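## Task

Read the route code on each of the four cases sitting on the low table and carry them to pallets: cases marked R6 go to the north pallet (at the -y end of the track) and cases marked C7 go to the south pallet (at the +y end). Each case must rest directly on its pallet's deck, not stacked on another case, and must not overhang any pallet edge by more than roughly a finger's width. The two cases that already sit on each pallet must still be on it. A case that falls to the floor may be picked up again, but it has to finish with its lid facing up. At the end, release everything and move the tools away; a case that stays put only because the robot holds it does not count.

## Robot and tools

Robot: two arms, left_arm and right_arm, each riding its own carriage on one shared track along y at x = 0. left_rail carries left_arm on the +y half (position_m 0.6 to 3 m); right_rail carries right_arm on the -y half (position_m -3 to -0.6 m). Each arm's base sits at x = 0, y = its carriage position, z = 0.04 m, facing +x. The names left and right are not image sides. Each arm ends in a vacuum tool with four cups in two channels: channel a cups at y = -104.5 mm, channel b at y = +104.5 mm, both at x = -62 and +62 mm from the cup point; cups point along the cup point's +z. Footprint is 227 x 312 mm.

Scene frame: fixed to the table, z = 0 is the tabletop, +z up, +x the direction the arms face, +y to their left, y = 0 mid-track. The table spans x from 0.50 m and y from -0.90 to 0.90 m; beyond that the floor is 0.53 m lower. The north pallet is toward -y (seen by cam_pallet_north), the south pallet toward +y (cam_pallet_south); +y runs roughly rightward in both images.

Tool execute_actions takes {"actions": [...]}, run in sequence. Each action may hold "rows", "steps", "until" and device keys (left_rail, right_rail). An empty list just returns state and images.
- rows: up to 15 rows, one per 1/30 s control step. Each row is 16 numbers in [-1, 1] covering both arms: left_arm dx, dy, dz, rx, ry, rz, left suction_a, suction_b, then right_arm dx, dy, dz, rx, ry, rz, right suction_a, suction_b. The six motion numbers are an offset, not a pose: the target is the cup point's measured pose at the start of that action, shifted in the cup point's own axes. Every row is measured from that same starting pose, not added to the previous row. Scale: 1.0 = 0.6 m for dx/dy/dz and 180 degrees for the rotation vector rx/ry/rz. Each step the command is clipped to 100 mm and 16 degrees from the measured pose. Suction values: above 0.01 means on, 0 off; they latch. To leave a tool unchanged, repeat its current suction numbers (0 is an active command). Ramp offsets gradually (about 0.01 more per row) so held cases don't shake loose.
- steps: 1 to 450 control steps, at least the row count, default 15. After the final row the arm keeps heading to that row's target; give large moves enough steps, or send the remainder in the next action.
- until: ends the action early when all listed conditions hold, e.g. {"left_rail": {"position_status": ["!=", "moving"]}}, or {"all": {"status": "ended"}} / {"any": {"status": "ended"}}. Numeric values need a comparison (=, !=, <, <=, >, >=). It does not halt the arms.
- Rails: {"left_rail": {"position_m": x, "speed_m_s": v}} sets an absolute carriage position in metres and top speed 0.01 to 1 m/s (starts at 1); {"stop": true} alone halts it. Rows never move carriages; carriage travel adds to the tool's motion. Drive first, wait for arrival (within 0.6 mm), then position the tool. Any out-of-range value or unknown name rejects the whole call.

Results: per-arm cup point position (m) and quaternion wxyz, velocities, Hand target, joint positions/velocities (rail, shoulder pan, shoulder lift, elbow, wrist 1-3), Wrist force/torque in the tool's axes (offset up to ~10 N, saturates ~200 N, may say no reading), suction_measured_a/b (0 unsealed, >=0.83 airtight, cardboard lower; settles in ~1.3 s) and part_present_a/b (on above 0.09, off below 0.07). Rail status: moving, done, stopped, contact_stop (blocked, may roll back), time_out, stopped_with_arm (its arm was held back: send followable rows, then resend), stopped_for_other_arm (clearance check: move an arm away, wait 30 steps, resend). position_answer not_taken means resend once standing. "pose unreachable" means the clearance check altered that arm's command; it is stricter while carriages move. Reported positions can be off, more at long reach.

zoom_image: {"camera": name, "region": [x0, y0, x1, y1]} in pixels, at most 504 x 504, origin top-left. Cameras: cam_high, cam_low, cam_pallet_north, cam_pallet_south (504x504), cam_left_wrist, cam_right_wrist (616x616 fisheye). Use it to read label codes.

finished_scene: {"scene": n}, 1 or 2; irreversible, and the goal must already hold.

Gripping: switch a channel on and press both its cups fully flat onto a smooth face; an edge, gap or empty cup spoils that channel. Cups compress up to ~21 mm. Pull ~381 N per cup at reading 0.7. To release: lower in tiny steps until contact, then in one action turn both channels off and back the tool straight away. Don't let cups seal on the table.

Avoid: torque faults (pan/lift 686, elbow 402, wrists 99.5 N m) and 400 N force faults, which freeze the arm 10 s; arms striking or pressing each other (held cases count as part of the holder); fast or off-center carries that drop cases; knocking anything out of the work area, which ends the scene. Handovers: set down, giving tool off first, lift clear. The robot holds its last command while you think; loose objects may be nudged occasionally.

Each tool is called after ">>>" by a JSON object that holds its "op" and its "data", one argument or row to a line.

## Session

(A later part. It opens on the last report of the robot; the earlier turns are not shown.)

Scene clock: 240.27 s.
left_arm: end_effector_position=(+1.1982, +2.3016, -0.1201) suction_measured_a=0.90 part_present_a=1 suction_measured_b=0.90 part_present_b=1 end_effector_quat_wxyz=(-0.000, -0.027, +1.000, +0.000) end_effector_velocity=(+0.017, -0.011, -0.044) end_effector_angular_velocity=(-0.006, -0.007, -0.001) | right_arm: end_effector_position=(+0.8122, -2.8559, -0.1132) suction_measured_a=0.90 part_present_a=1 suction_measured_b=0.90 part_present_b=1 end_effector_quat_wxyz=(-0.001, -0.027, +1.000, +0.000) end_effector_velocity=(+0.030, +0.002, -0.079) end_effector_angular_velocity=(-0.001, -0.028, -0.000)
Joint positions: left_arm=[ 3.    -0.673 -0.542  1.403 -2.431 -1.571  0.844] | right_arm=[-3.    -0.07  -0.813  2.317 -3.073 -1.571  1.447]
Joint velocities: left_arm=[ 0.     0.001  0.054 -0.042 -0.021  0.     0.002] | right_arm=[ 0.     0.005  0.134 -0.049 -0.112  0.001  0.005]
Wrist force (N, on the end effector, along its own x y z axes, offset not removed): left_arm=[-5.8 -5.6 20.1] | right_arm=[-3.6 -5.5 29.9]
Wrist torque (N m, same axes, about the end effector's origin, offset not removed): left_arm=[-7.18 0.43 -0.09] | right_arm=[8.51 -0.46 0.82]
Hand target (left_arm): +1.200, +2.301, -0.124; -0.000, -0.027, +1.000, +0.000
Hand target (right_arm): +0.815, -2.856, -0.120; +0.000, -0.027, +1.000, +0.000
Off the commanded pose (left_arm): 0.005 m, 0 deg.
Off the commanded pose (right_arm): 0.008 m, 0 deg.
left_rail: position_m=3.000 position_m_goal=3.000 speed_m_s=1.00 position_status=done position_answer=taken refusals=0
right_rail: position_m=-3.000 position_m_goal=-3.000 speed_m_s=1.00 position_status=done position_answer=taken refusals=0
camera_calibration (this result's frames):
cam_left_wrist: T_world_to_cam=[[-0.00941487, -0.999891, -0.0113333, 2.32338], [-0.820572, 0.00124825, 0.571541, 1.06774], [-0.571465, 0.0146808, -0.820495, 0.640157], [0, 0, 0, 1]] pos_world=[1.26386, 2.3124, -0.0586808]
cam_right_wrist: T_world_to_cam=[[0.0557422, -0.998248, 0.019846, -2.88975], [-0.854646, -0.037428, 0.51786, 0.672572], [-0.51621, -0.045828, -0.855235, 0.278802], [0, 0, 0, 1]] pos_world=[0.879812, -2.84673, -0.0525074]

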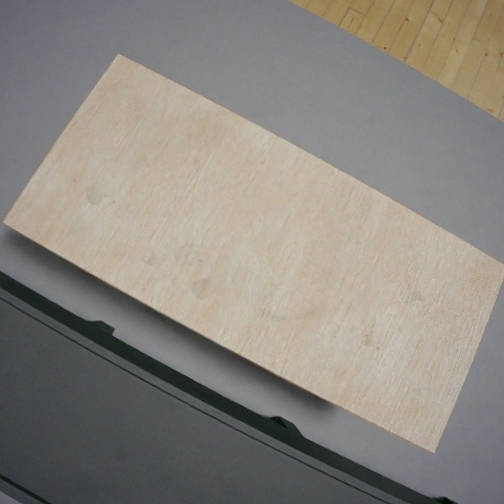

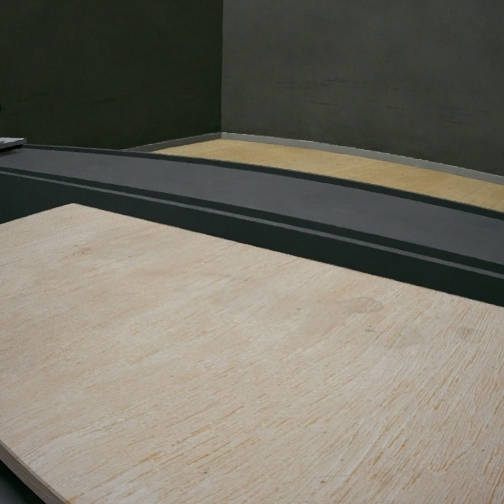

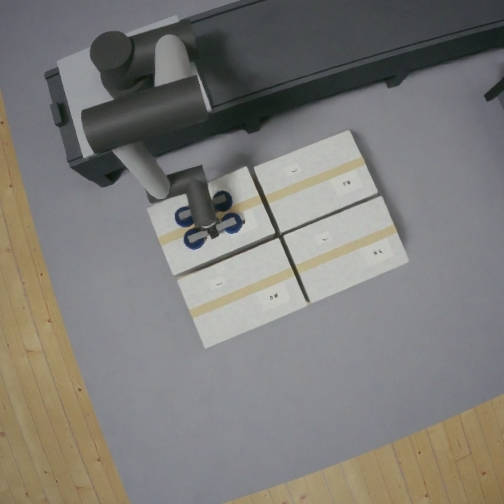

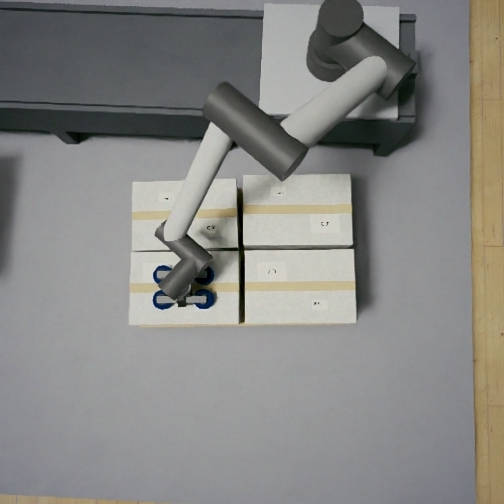

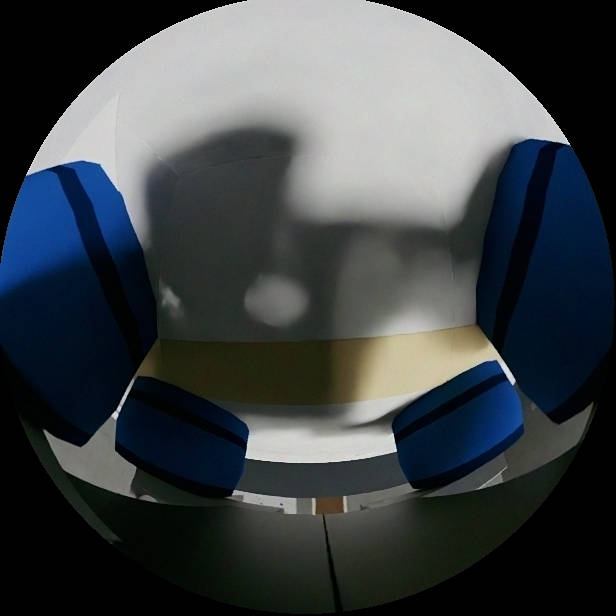

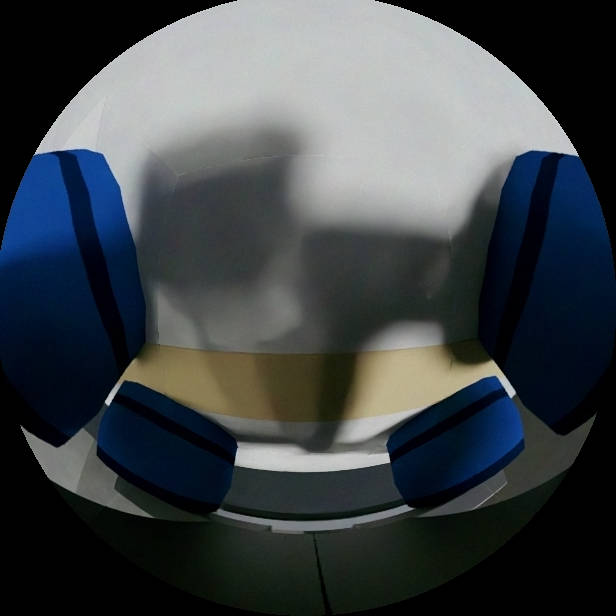

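>>> {"op": "execute_actions", "data": {
  "actions": [
    {"steps":1},
    {"rows":[[0,0,0.003,0,0,0,1,1,-0.006,0,0.003,0,0,0,1,1],[0,0,0.006,0,0,0,1,1,-0.012,0,0.006,0,0,0,1,1]],"steps":6}
  ]
}}

Scene clock: 244.30 s.
left_arm: end_effector_position=(+1.1995, +2.3010, -0.1273) suction_measured_a=0.90 part_present_a=1 suction_measured_b=0.90 part_present_b=1 end_effector_quat_wxyz=(-0.000, -0.027, +1.000, +0.000) end_effector_velocity=(+0.001, -0.000, -0.009) end_effector_angular_velocity=(-0.001, -0.001, -0.000) | right_arm: end_effector_position=(+0.8206, -2.8553, -0.1232) suction_measured_a=0.90 part_present_a=1 suction_measured_b=0.90 part_present_b=1 end_effector_quat_wxyz=(+0.000, -0.026, +1.000, +0.000) end_effector_velocity=(+0.018, +0.001, -0.010) end_effector_angular_velocity=(+0.000, +0.003, +0.000)
Joint positions: left_arm=[ 3.    -0.673 -0.535  1.399 -2.435 -1.571  0.844] | right_arm=[-3.    -0.069 -0.796  2.304 -3.079 -1.571  1.449]
Joint velocities: left_arm=[ 0.     0.     0.008 -0.002 -0.008 -0.     0.   ] | right_arm=[ 0.     0.003  0.017 -0.029  0.015 -0.     0.003]
Wrist force (N, on the end effector, along its own x y z axes, offset not removed): left_arm=[-0.9 0.7 12.8] | right_arm=[-3.3 -4.3 14.3]
Wrist torque (N m, same axes, about the end effector's origin, offset not removed): left_arm=[-6.44 0.34 -0.17] | right_arm=[7.94 -0.39 0.61]
Hand target (left_arm): +1.200, +2.301, -0.128; -0.000, -0.027, +1.000, +0.000
Hand target (right_arm): +0.822, -2.855, -0.124; +0.000, -0.027, +1.000, +0.000
Off the commanded pose (left_arm): 0.001 m, 0 deg.
Off the commanded pose (right_arm): 0.002 m, 0 deg.
left_rail: position_m=3.000 position_m_goal=3.000 speed_m_s=1.00 position_status=done position_answer=taken refusals=0
right_rail: position_m=-3.000 position_m_goal=-3.000 speed_m_s=1.00 position_status=done position_answer=taken refusals=0
camera_calibration (this result's frames):
cam_left_wrist: T_world_to_cam=[[-0.00951112, -0.999891, -0.0113242, 2.32282], [-0.82067, 0.00133496, 0.571401, 1.07285], [-0.571324, 0.0147281, -0.820593, 0.634748], [0, 0, 0, 1]] pos_world=[1.26519, 2.31179, -0.0658529]
cam_right_wrist: T_world_to_cam=[[0.0556514, -0.998252, 0.0198872, -2.88938], [-0.856091, -0.037457, 0.515466, 0.68572], [-0.51382, -0.0457116, -0.856679, 0.272833], [0, 0, 0, 1]] pos_world=[0.888024, -2.84617, -0.0622737]

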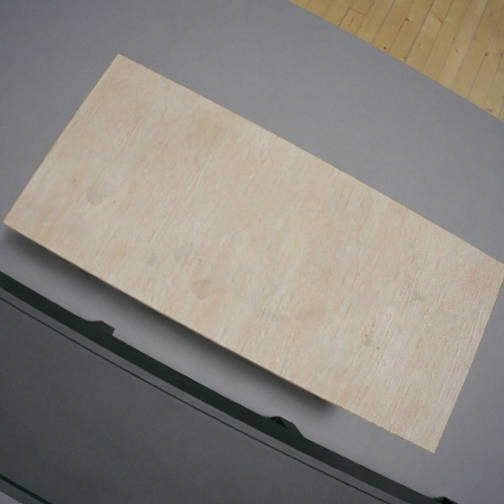

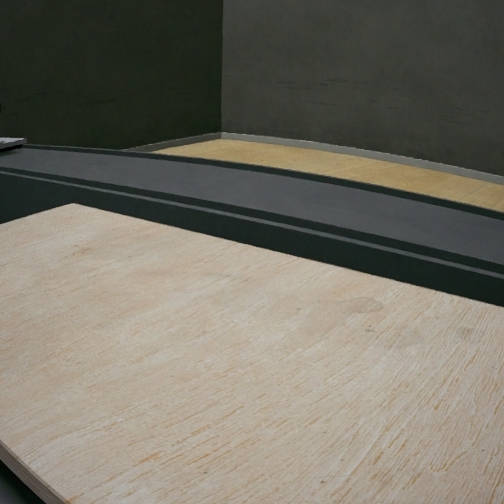

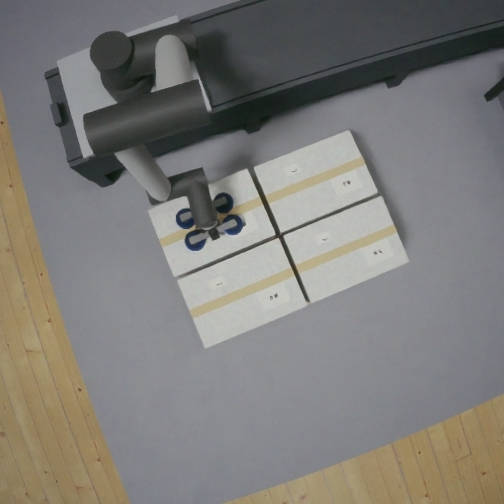

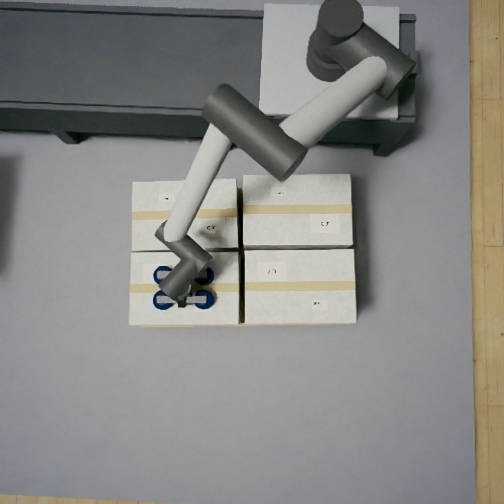

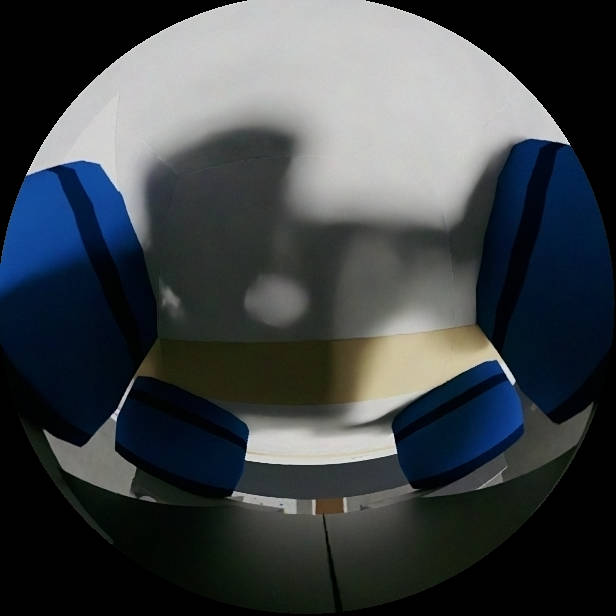

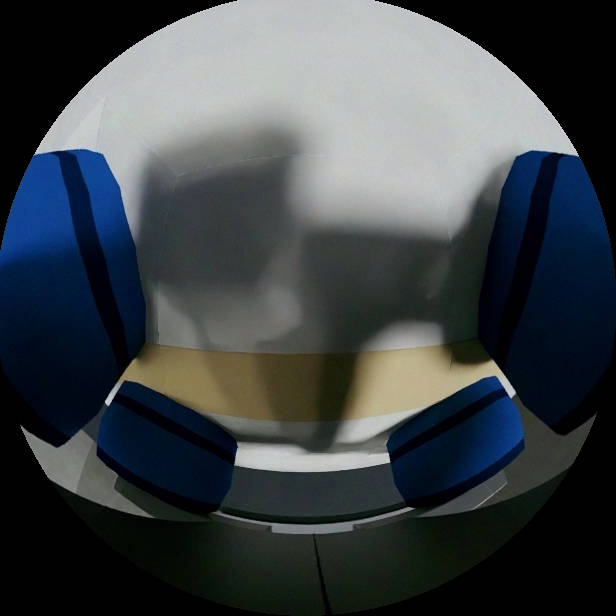

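>>> {"op": "execute_actions", "data": {
  "actions": [
    {"rows":[[0,0,0.005,0,0,0,1,1,-0.002,0,0.005,0,0,0,1,1]],"steps":5}
  ]
}}

Scene clock: 245.90 s.
left_arm: end_effector_position=(+1.1995, +2.3010, -0.1297) suction_measured_a=0.90 part_present_a=1 suction_measured_b=0.90 part_present_b=1 end_effector_quat_wxyz=(-0.000, -0.027, +1.000, +0.000) end_effector_velocity=(-0.001, +0.000, -0.007) end_effector_angular_velocity=(+0.001, +0.001, -0.000) | right_arm: end_effector_position=(+0.8219, -2.8552, -0.1256) suction_measured_a=0.90 part_present_a=1 suction_measured_b=0.90 part_present_b=1 end_effector_quat_wxyz=(+0.000, -0.027, +1.000, +0.000) end_effector_velocity=(+0.000, -0.000, -0.006) end_effector_angular_velocity=(-0.000, -0.004, -0.000)
Joint positions: left_arm=[ 3.    -0.673 -0.532  1.399 -2.437 -1.571  0.844] | right_arm=[-3.    -0.069 -0.792  2.301 -3.08  -1.571  1.449]
Joint velocities: left_arm=[ 0.     0.     0.006 -0.001 -0.005 -0.     0.   ] | right_arm=[ 0.     0.     0.01  -0.    -0.014 -0.     0.   ]
Wrist force (N, on the end effector, along its own x y z axes, offset not removed): left_arm=[-1.7 -3.6 15.8] | right_arm=[-2.6 -3.3 15.9]
Wrist torque (N m, same axes, about the end effector's origin, offset not removed): left_arm=[-7.24 0.64 0.02] | right_arm=[7.86 0.25 0.51]
Hand target (left_arm): +1.200, +2.301, -0.130; -0.000, -0.027, +1.000, +0.000
Hand target (right_arm): +0.822, -2.855, -0.126; +0.000, -0.026, +1.000, +0.000
Off the commanded pose (left_arm): 0.001 m, 0 deg.
Off the commanded pose (right_arm): 0.001 m, 0 deg.
left_rail: position_m=3.000 position_m_goal=3.000 speed_m_s=1.00 position_status=done position_answer=taken refusals=0
right_rail: position_m=-3.000 position_m_goal=-3.000 speed_m_s=1.00 position_status=done position_answer=taken refusals=0
camera_calibration (this result's frames):
cam_left_wrist: T_world_to_cam=[[-0.00951105, -0.99989, -0.0113472, 2.3228], [-0.820653, 0.00132136, 0.571425, 1.07424], [-0.571347, 0.0147469, -0.820576, 0.632749], [0, 0, 0, 1]] pos_world=[1.26519, 2.31179, -0.0682702]
cam_right_wrist: T_world_to_cam=[[0.0556731, -0.998252, 0.0198553, -2.8893], [-0.855959, -0.0374804, 0.515683, 0.68795], [-0.514037, -0.045705, -0.85655, 0.271625], [0, 0, 0, 1]] pos_world=[0.889339, -2.84605, -0.0647359]

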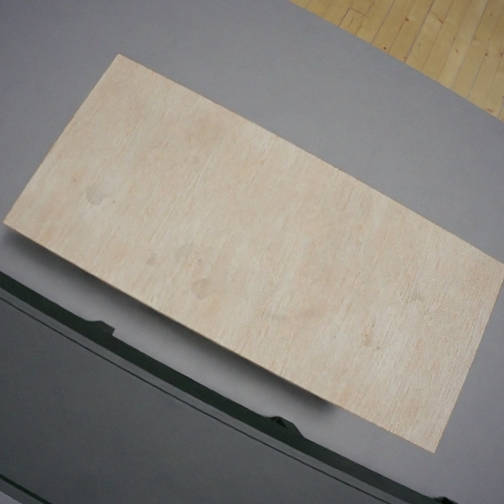

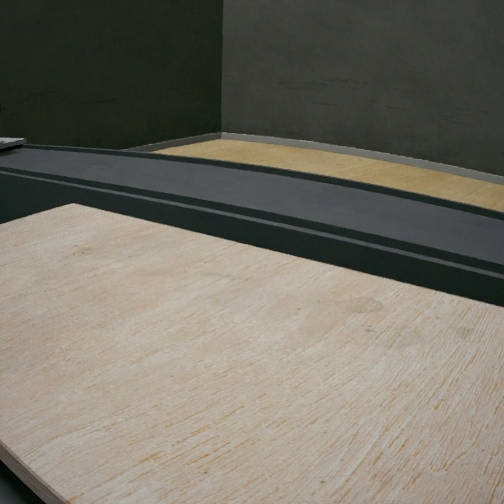

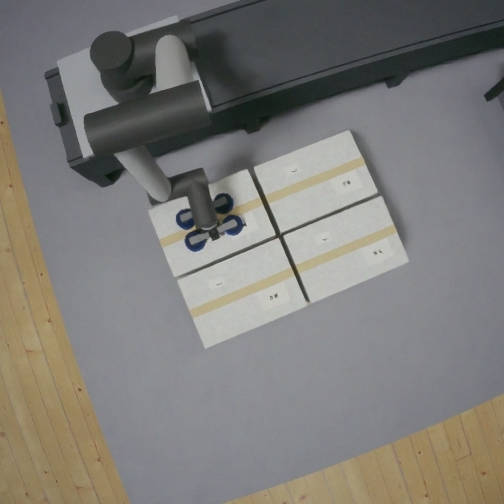

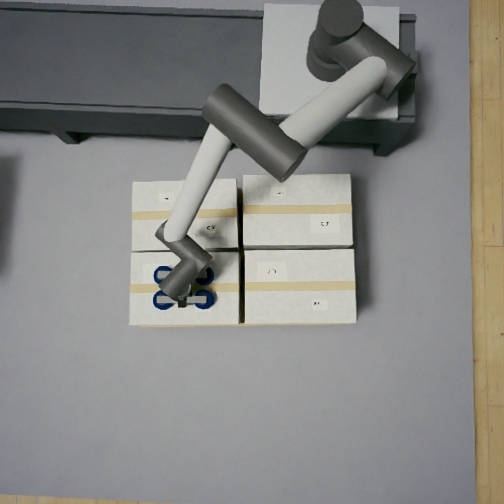

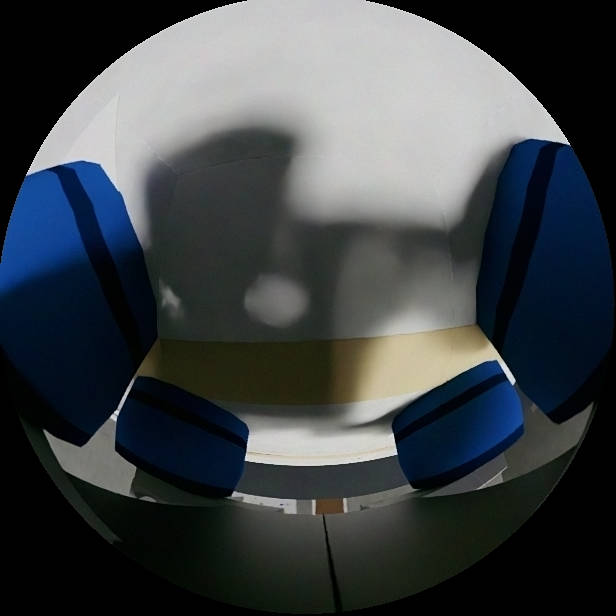

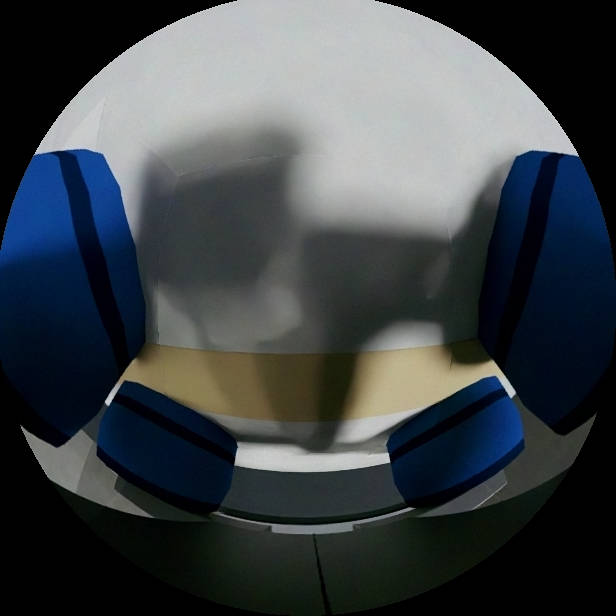

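>>> {"op": "execute_actions", "data": {
  "actions": [
    {"rows":[[0,0,0.0045,0,0,0,1,1,0,0,0.004,0,0,0,1,1]],"steps":5}
  ]
}}

Scene clock: 248.47 s.
left_arm: end_effector_position=(+1.1995, +2.3010, -0.1319) suction_measured_a=0.90 part_present_a=1 suction_measured_b=0.90 part_present_b=1 end_effector_quat_wxyz=(-0.000, -0.027, +1.000, +0.000) end_effector_velocity=(-0.000, +0.000, -0.007) end_effector_angular_velocity=(+0.000, +0.000, -0.000) | right_arm: end_effector_position=(+0.8216, -2.8552, -0.1276) suction_measured_a=0.90 part_present_a=1 suction_measured_b=0.90 part_present_b=1 end_effector_quat_wxyz=(+0.000, -0.026, +1.000, +0.000) end_effector_velocity=(+0.001, -0.000, -0.006) end_effector_angular_velocity=(-0.000, -0.000, -0.000)
Joint positions: left_arm=[ 3.    -0.673 -0.531  1.398 -2.438 -1.571  0.844] | right_arm=[-3.    -0.069 -0.789  2.301 -3.083 -1.571  1.449]
Joint velocities: left_arm=[ 0.    -0.     0.006 -0.001 -0.005  0.     0.   ] | right_arm=[ 0.    -0.     0.009 -0.002 -0.007 -0.     0.   ]
Wrist force (N, on the end effector, along its own x y z axes, offset not removed): left_arm=[1.6 -1.1 14.5] | right_arm=[-2.4 -6.6 15.5]
Wrist torque (N m, same axes, about the end effector's origin, offset not removed): left_arm=[-6.83 0.13 -0.13] | right_arm=[7.43 0.49 0.64]
Hand target (left_arm): +1.200, +2.301, -0.132; -0.000, -0.027, +1.000, +0.000
Hand target (right_arm): +0.822, -2.855, -0.128; +0.000, -0.027, +1.000, +0.000
Off the commanded pose (left_arm): 0.001 m, 0 deg.
Off the commanded pose (right_arm): 0.001 m, 0 deg.
left_rail: position_m=3.000 position_m_goal=3.000 speed_m_s=1.00 position_status=done position_answer=taken refusals=0
right_rail: position_m=-3.000 position_m_goal=-3.000 speed_m_s=1.00 position_status=done position_answer=taken refusals=0
camera_calibration (this result's frames):
cam_left_wrist: T_world_to_cam=[[-0.00951189, -0.99989, -0.0114001, 2.3228], [-0.820615, 0.00129081, 0.571481, 1.07547], [-0.571403, 0.0147909, -0.820536, 0.630921], [0, 0, 0, 1]] pos_world=[1.26515, 2.31182, -0.0704383]
cam_right_wrist: T_world_to_cam=[[0.0556598, -0.998253, 0.0198324, -2.88929], [-0.855864, -0.0374723, 0.515841, 0.688702], [-0.514197, -0.0456854, -0.856455, 0.270029], [0, 0, 0, 1]] pos_world=[0.889101, -2.8461, -0.0666915]

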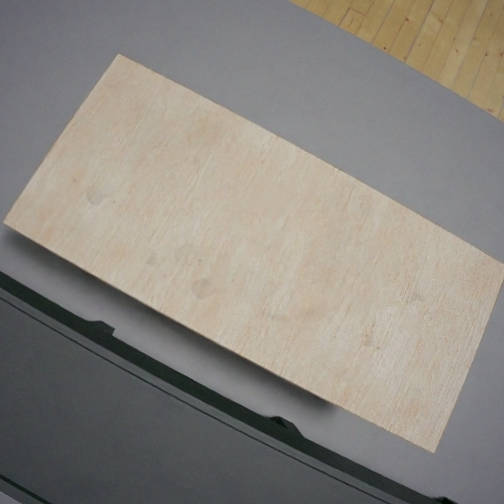

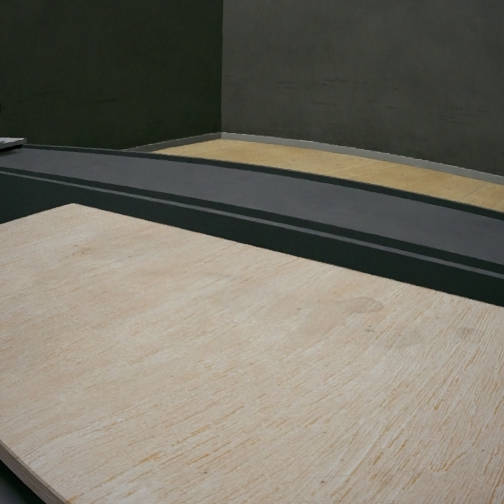

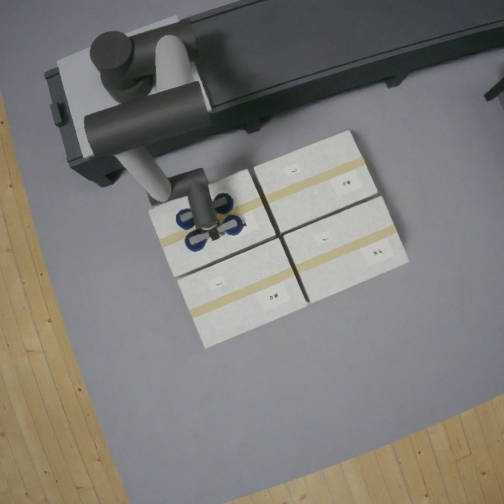

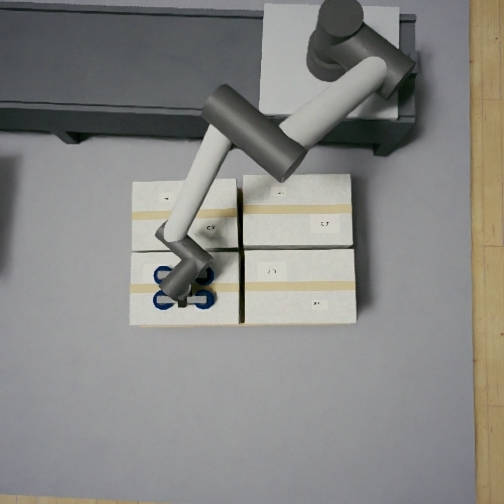

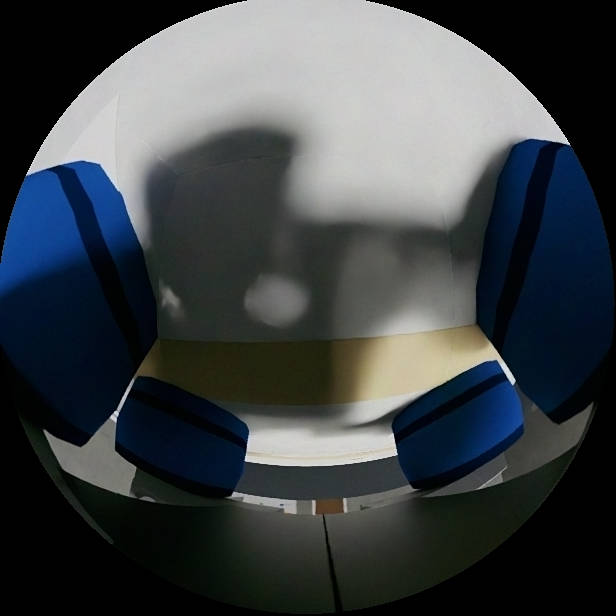

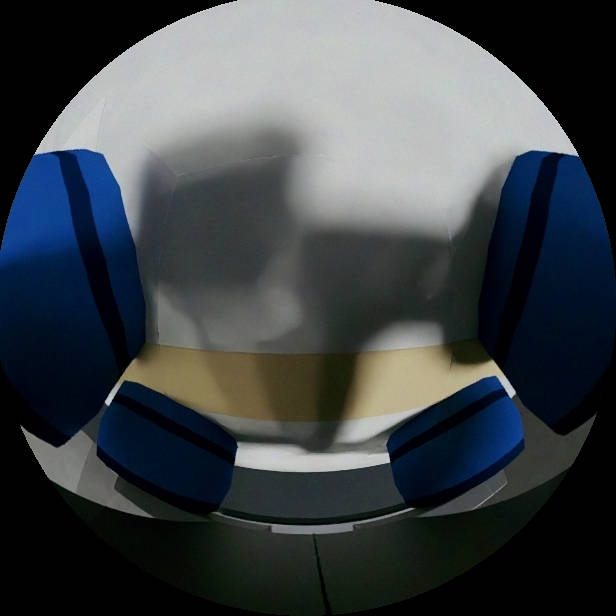

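>>> {"op": "execute_actions", "data": {
  "actions": [
    {"rows":[[0,0,0.0045,0,0,0,1,1,0,0,0.004,0,0,0,1,1]],"steps":5}
  ]
}}

Scene clock: 251.23 s.
left_arm: end_effector_position=(+1.1995, +2.3010, -0.1341) suction_measured_a=0.90 part_present_a=1 suction_measured_b=0.90 part_present_b=1 end_effector_quat_wxyz=(-0.000, -0.027, +1.000, +0.000) end_effector_velocity=(-0.000, +0.000, -0.007) end_effector_angular_velocity=(+0.000, +0.000, +0.000) | right_arm: end_effector_position=(+0.8217, -2.8551, -0.1295) suction_measured_a=0.90 part_present_a=1 suction_measured_b=0.90 part_present_b=1 end_effector_quat_wxyz=(+0.000, -0.027, +1.000, +0.000) end_effector_velocity=(-0.001, +0.000, -0.006) end_effector_angular_velocity=(-0.000, -0.000, -0.000)
Joint positions: left_arm=[ 3.    -0.673 -0.529  1.398 -2.44  -1.571  0.844] | right_arm=[-3.    -0.069 -0.786  2.3   -3.085 -1.571  1.449]
Joint velocities: left_arm=[ 0.     0.     0.006 -0.001 -0.005 -0.     0.   ] | right_arm=[ 0.     0.     0.009 -0.001 -0.009 -0.     0.   ]
Wrist force (N, on the end effector, along its own x y z axes, offset not removed): left_arm=[0.4 -4.6 11.9] | right_arm=[1.1 -3.6 18.1]
Wrist torque (N m, same axes, about the end effector's origin, offset not removed): left_arm=[-7.32 0.35 -0.04] | right_arm=[7.88 0.01 0.43]
Hand target (left_arm): +1.199, +2.301, -0.135; -0.000, -0.027, +1.000, +0.000
Hand target (right_arm): +0.822, -2.855, -0.130; +0.000, -0.026, +1.000, +0.000
Off the commanded pose (left_arm): 0.001 m, 0 deg.
Off the commanded pose (right_arm): 0.001 m, 0 deg.
left_rail: position_m=3.000 position_m_goal=3.000 speed_m_s=1.00 position_status=done position_answer=taken refusals=0
right_rail: position_m=-3.000 position_m_goal=-3.000 speed_m_s=1.00 position_status=done position_answer=taken refusals=0
camera_calibration (this result's frames):
cam_left_wrist: T_world_to_cam=[[-0.00950914, -0.999889, -0.0114464, 2.32279], [-0.820581, 0.0012612, 0.571529, 1.07671], [-0.571451, 0.0148275, -0.820502, 0.629116], [0, 0, 0, 1]] pos_world=[1.26513, 2.31185, -0.0725939]
cam_right_wrist: T_world_to_cam=[[0.0556771, -0.998252, 0.0198309, -2.8892], [-0.855858, -0.0374875, 0.51585, 0.689651], [-0.514205, -0.0456935, -0.856449, 0.268426], [0, 0, 0, 1]] pos_world=[0.889132, -2.84603, -0.068568]

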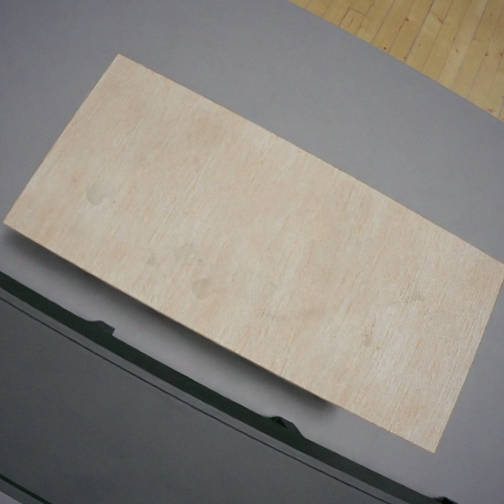

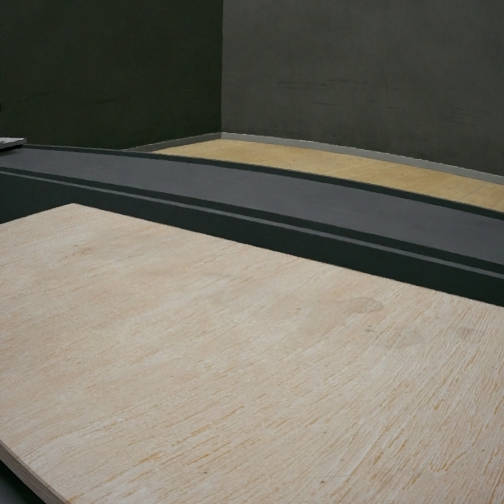

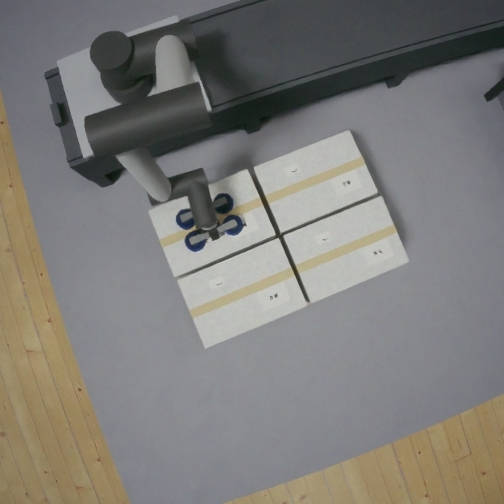

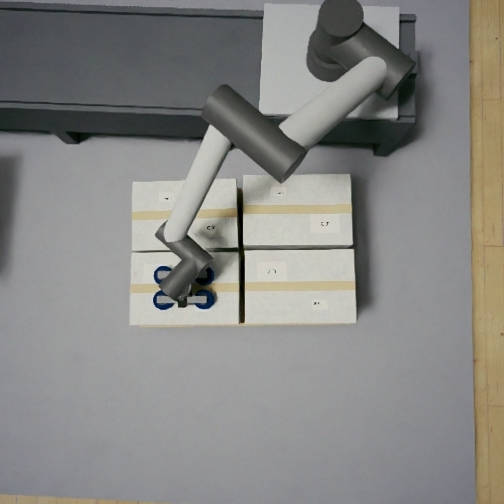

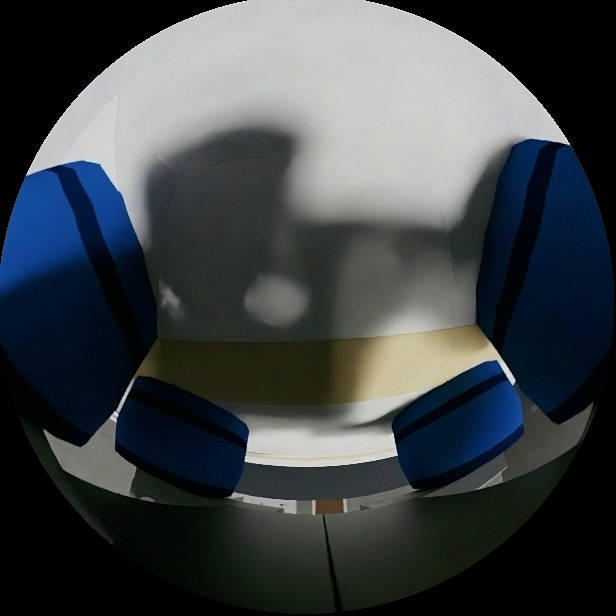

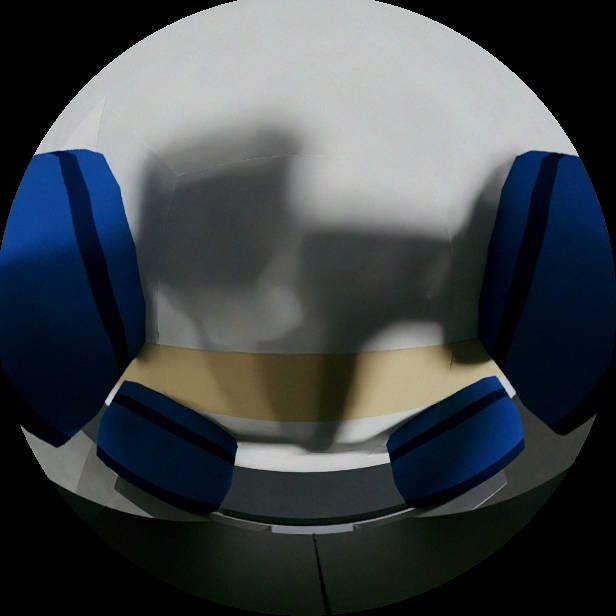

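>>> {"op": "execute_actions", "data": {
  "actions": [
    {"rows":[[0,0,0.0045,0,0,0,1,1,0,0,0.004,0,0,0,1,1]],"steps":5}
  ]
}}

Scene clock: 252.73 s.
left_arm: end_effector_position=(+1.1994, +2.3011, -0.1362) suction_measured_a=0.90 part_present_a=1 suction_measured_b=0.90 part_present_b=1 end_effector_quat_wxyz=(-0.000, -0.027, +1.000, +0.000) end_effector_velocity=(+0.000, -0.000, -0.007) end_effector_angular_velocity=(-0.000, -0.001, +0.000) | right_arm: end_effector_position=(+0.8216, -2.8552, -0.1313) suction_measured_a=0.90 part_present_a=1 suction_measured_b=0.90 part_present_b=1 end_effector_quat_wxyz=(+0.000, -0.026, +1.000, +0.000) end_effector_velocity=(+0.000, -0.000, -0.006) end_effector_angular_velocity=(-0.000, -0.000, -0.000)
Joint positions: left_arm=[ 3.    -0.673 -0.527  1.398 -2.441 -1.571  0.844] | right_arm=[-3.    -0.069 -0.783  2.3   -3.088 -1.571  1.449]
Joint velocities: left_arm=[ 0.     0.     0.006 -0.001 -0.006 -0.    -0.   ] | right_arm=[ 0.    -0.     0.009 -0.002 -0.008 -0.     0.   ]
Wrist force (N, on the end effector, along its own x y z axes, offset not removed): left_arm=[2.4 -2.2 10.8] | right_arm=[-0.3 -5.2 15.1]
Wrist torque (N m, same axes, about the end effector's origin, offset not removed): left_arm=[-6.71 -0.29 0.08] | right_arm=[7.67 0.20 0.41]
Hand target (left_arm): +1.199, +2.301, -0.137; -0.000, -0.027, +1.000, +0.000
Hand target (right_arm): +0.822, -2.855, -0.132; +0.000, -0.027, +1.000, +0.000
Off the commanded pose (left_arm): 0.001 m, 0 deg.
Off the commanded pose (right_arm): 0.001 m, 0 deg.
left_rail: position_m=3.000 position_m_goal=3.000 speed_m_s=1.00 position_status=done position_answer=taken refusals=0
right_rail: position_m=-3.000 position_m_goal=-3.000 speed_m_s=1.00 position_status=done position_answer=taken refusals=0
camera_calibration (this result's frames):
cam_left_wrist: T_world_to_cam=[[-0.00950945, -0.999889, -0.0114868, 2.32278], [-0.820552, 0.00123759, 0.571571, 1.07794], [-0.571493, 0.0148609, -0.820472, 0.62731], [0, 0, 0, 1]] pos_world=[1.2651, 2.31187, -0.0747486]
cam_right_wrist: T_world_to_cam=[[0.0556583, -0.998253, 0.0198253, -2.88922], [-0.855836, -0.0374722, 0.515889, 0.690634], [-0.514245, -0.0456807, -0.856426, 0.266862], [0, 0, 0, 1]] pos_world=[0.889111, -2.8461, -0.0704628]

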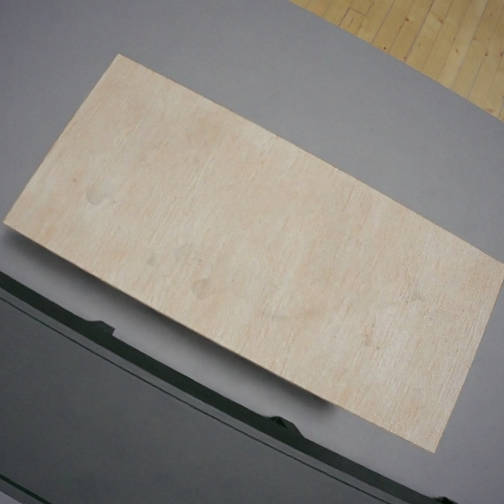

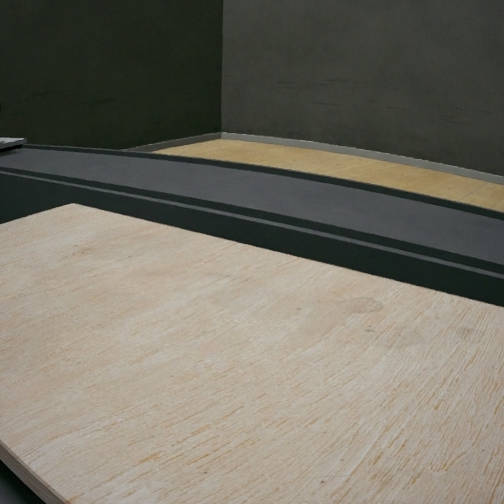

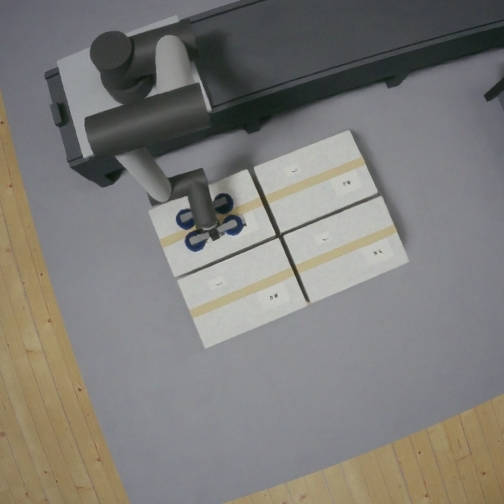

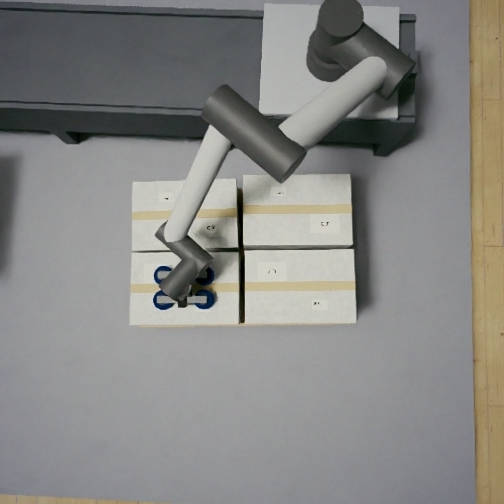

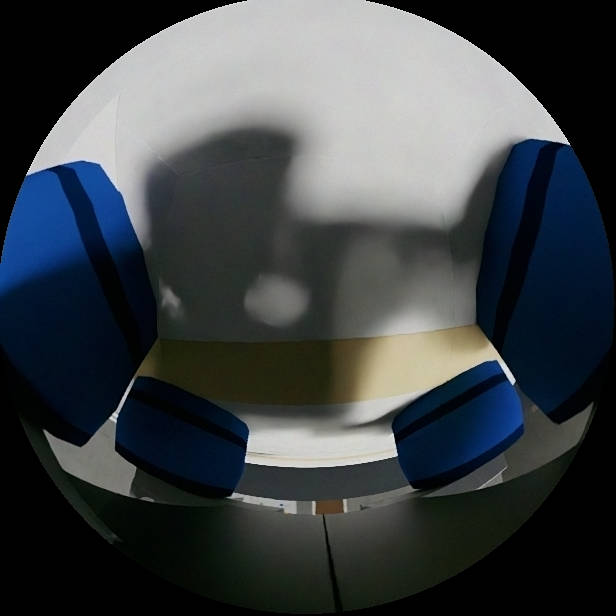

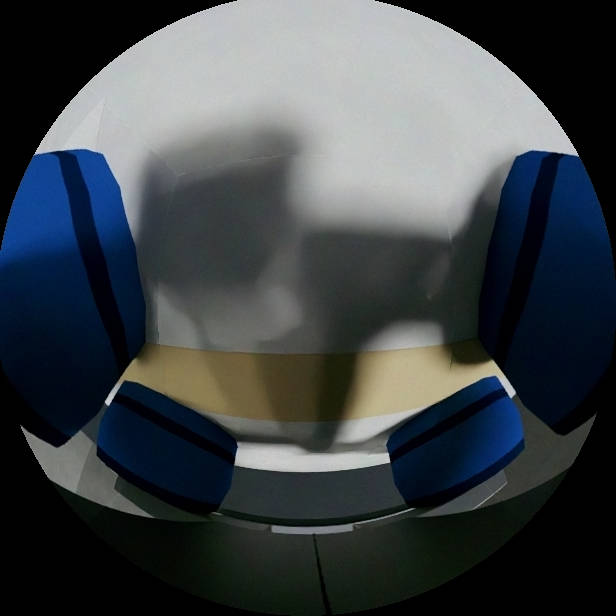

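>>> {"op": "execute_actions", "data": {
  "actions": [
    {"rows":[[0,0,0.003,0,0,0,1,1,0,0,0.004,0,0,0,1,1]],"steps":5}
  ]
}}

Scene clock: 254.87 s.
left_arm: end_effector_position=(+1.1995, +2.3010, -0.1375) suction_measured_a=0.90 part_present_a=1 suction_measured_b=0.90 part_present_b=1 end_effector_quat_wxyz=(-0.000, -0.027, +1.000, +0.000) end_effector_velocity=(+0.001, -0.001, -0.002) end_effector_angular_velocity=(-0.001, -0.002, -0.000) | right_arm: end_effector_position=(+0.8218, -2.8551, -0.1331) suction_measured_a=0.90 part_present_a=1 suction_measured_b=0.90 part_present_b=1 end_effector_quat_wxyz=(+0.000, -0.027, +1.000, +0.000) end_effector_velocity=(+0.001, +0.000, -0.004) end_effector_angular_velocity=(+0.000, -0.005, +0.000)
Joint positions: left_arm=[ 3.    -0.673 -0.526  1.397 -2.442 -1.571  0.844] | right_arm=[-3.    -0.069 -0.78   2.299 -3.09  -1.57   1.449]
Joint velocities: left_arm=[ 0.     0.     0.003 -0.001 -0.003 -0.     0.   ] | right_arm=[ 0.    -0.     0.007 -0.001 -0.011  0.001  0.   ]
Wrist force (N, on the end effector, along its own x y z axes, offset not removed): left_arm=[11.4 5.3 -47.9] | right_arm=[13.4 -7.9 -39.9]
Wrist torque (N m, same axes, about the end effector's origin, offset not removed): left_arm=[4.38 -6.08 0.95] | right_arm=[-0.20 -6.30 -0.43]
Hand target (left_arm): +1.199, +2.301, -0.138; -0.000, -0.027, +1.000, +0.000
Hand target (right_arm): +0.822, -2.855, -0.134; +0.000, -0.026, +1.000, +0.000
Off the commanded pose (left_arm): 0.001 m, 0 deg.
Off the commanded pose (right_arm): 0.001 m, 0 deg.
left_rail: position_m=3.000 position_m_goal=3.000 speed_m_s=1.00 position_status=done position_answer=taken refusals=0
right_rail: position_m=-3.000 position_m_goal=-3.000 speed_m_s=1.00 position_status=done position_answer=taken refusals=0
camera_calibration (this result's frames):
cam_left_wrist: T_world_to_cam=[[-0.0095104, -0.99989, -0.0113419, 2.32275], [-0.820657, 0.00132395, 0.571419, 1.07862], [-0.571342, 0.0147422, -0.82058, 0.626398], [0, 0, 0, 1]] pos_world=[1.26515, 2.31183, -0.0759878]
cam_right_wrist: T_world_to_cam=[[0.0556698, -0.998253, 0.0197795, -2.88912], [-0.856064, -0.037526, 0.515506, 0.691636], [-0.513863, -0.0456306, -0.856658, 0.265252], [0, 0, 0, 1]] pos_world=[0.889225, -2.84602, -0.0721667]

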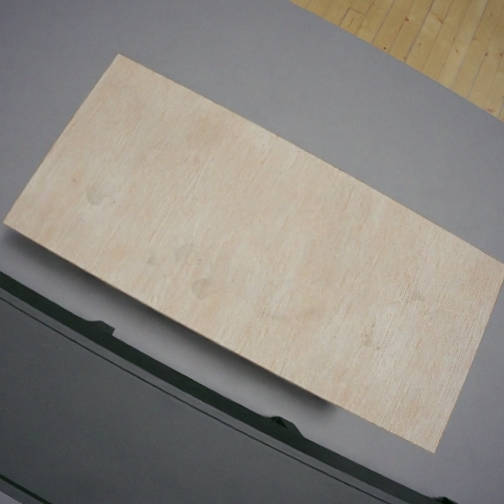

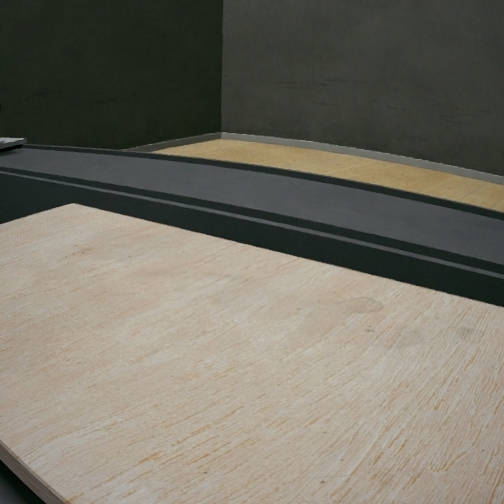

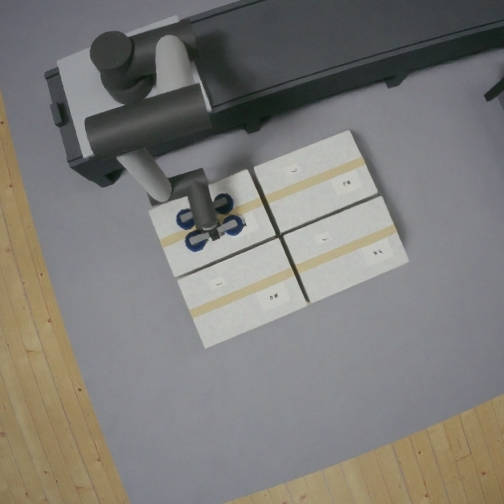

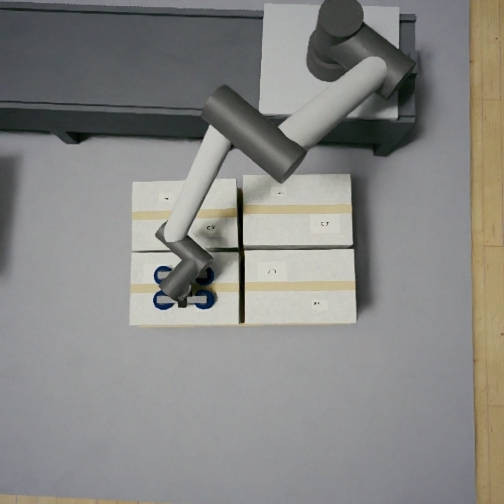

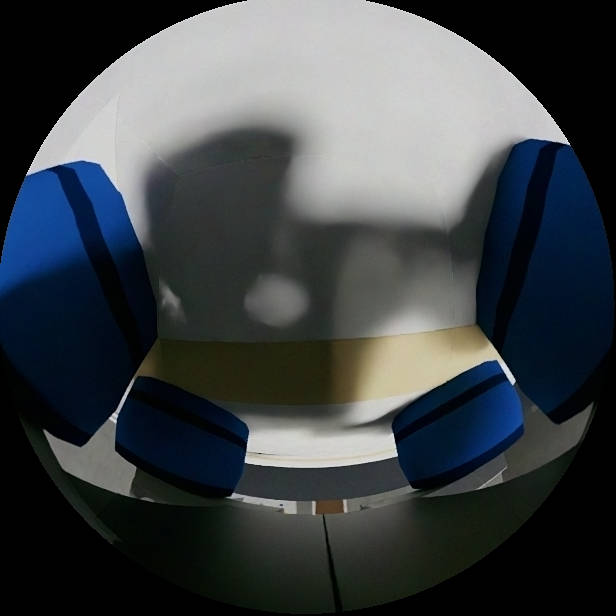

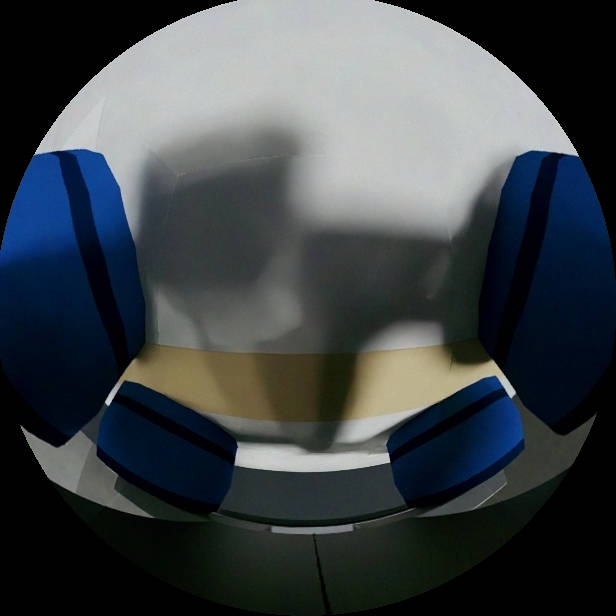

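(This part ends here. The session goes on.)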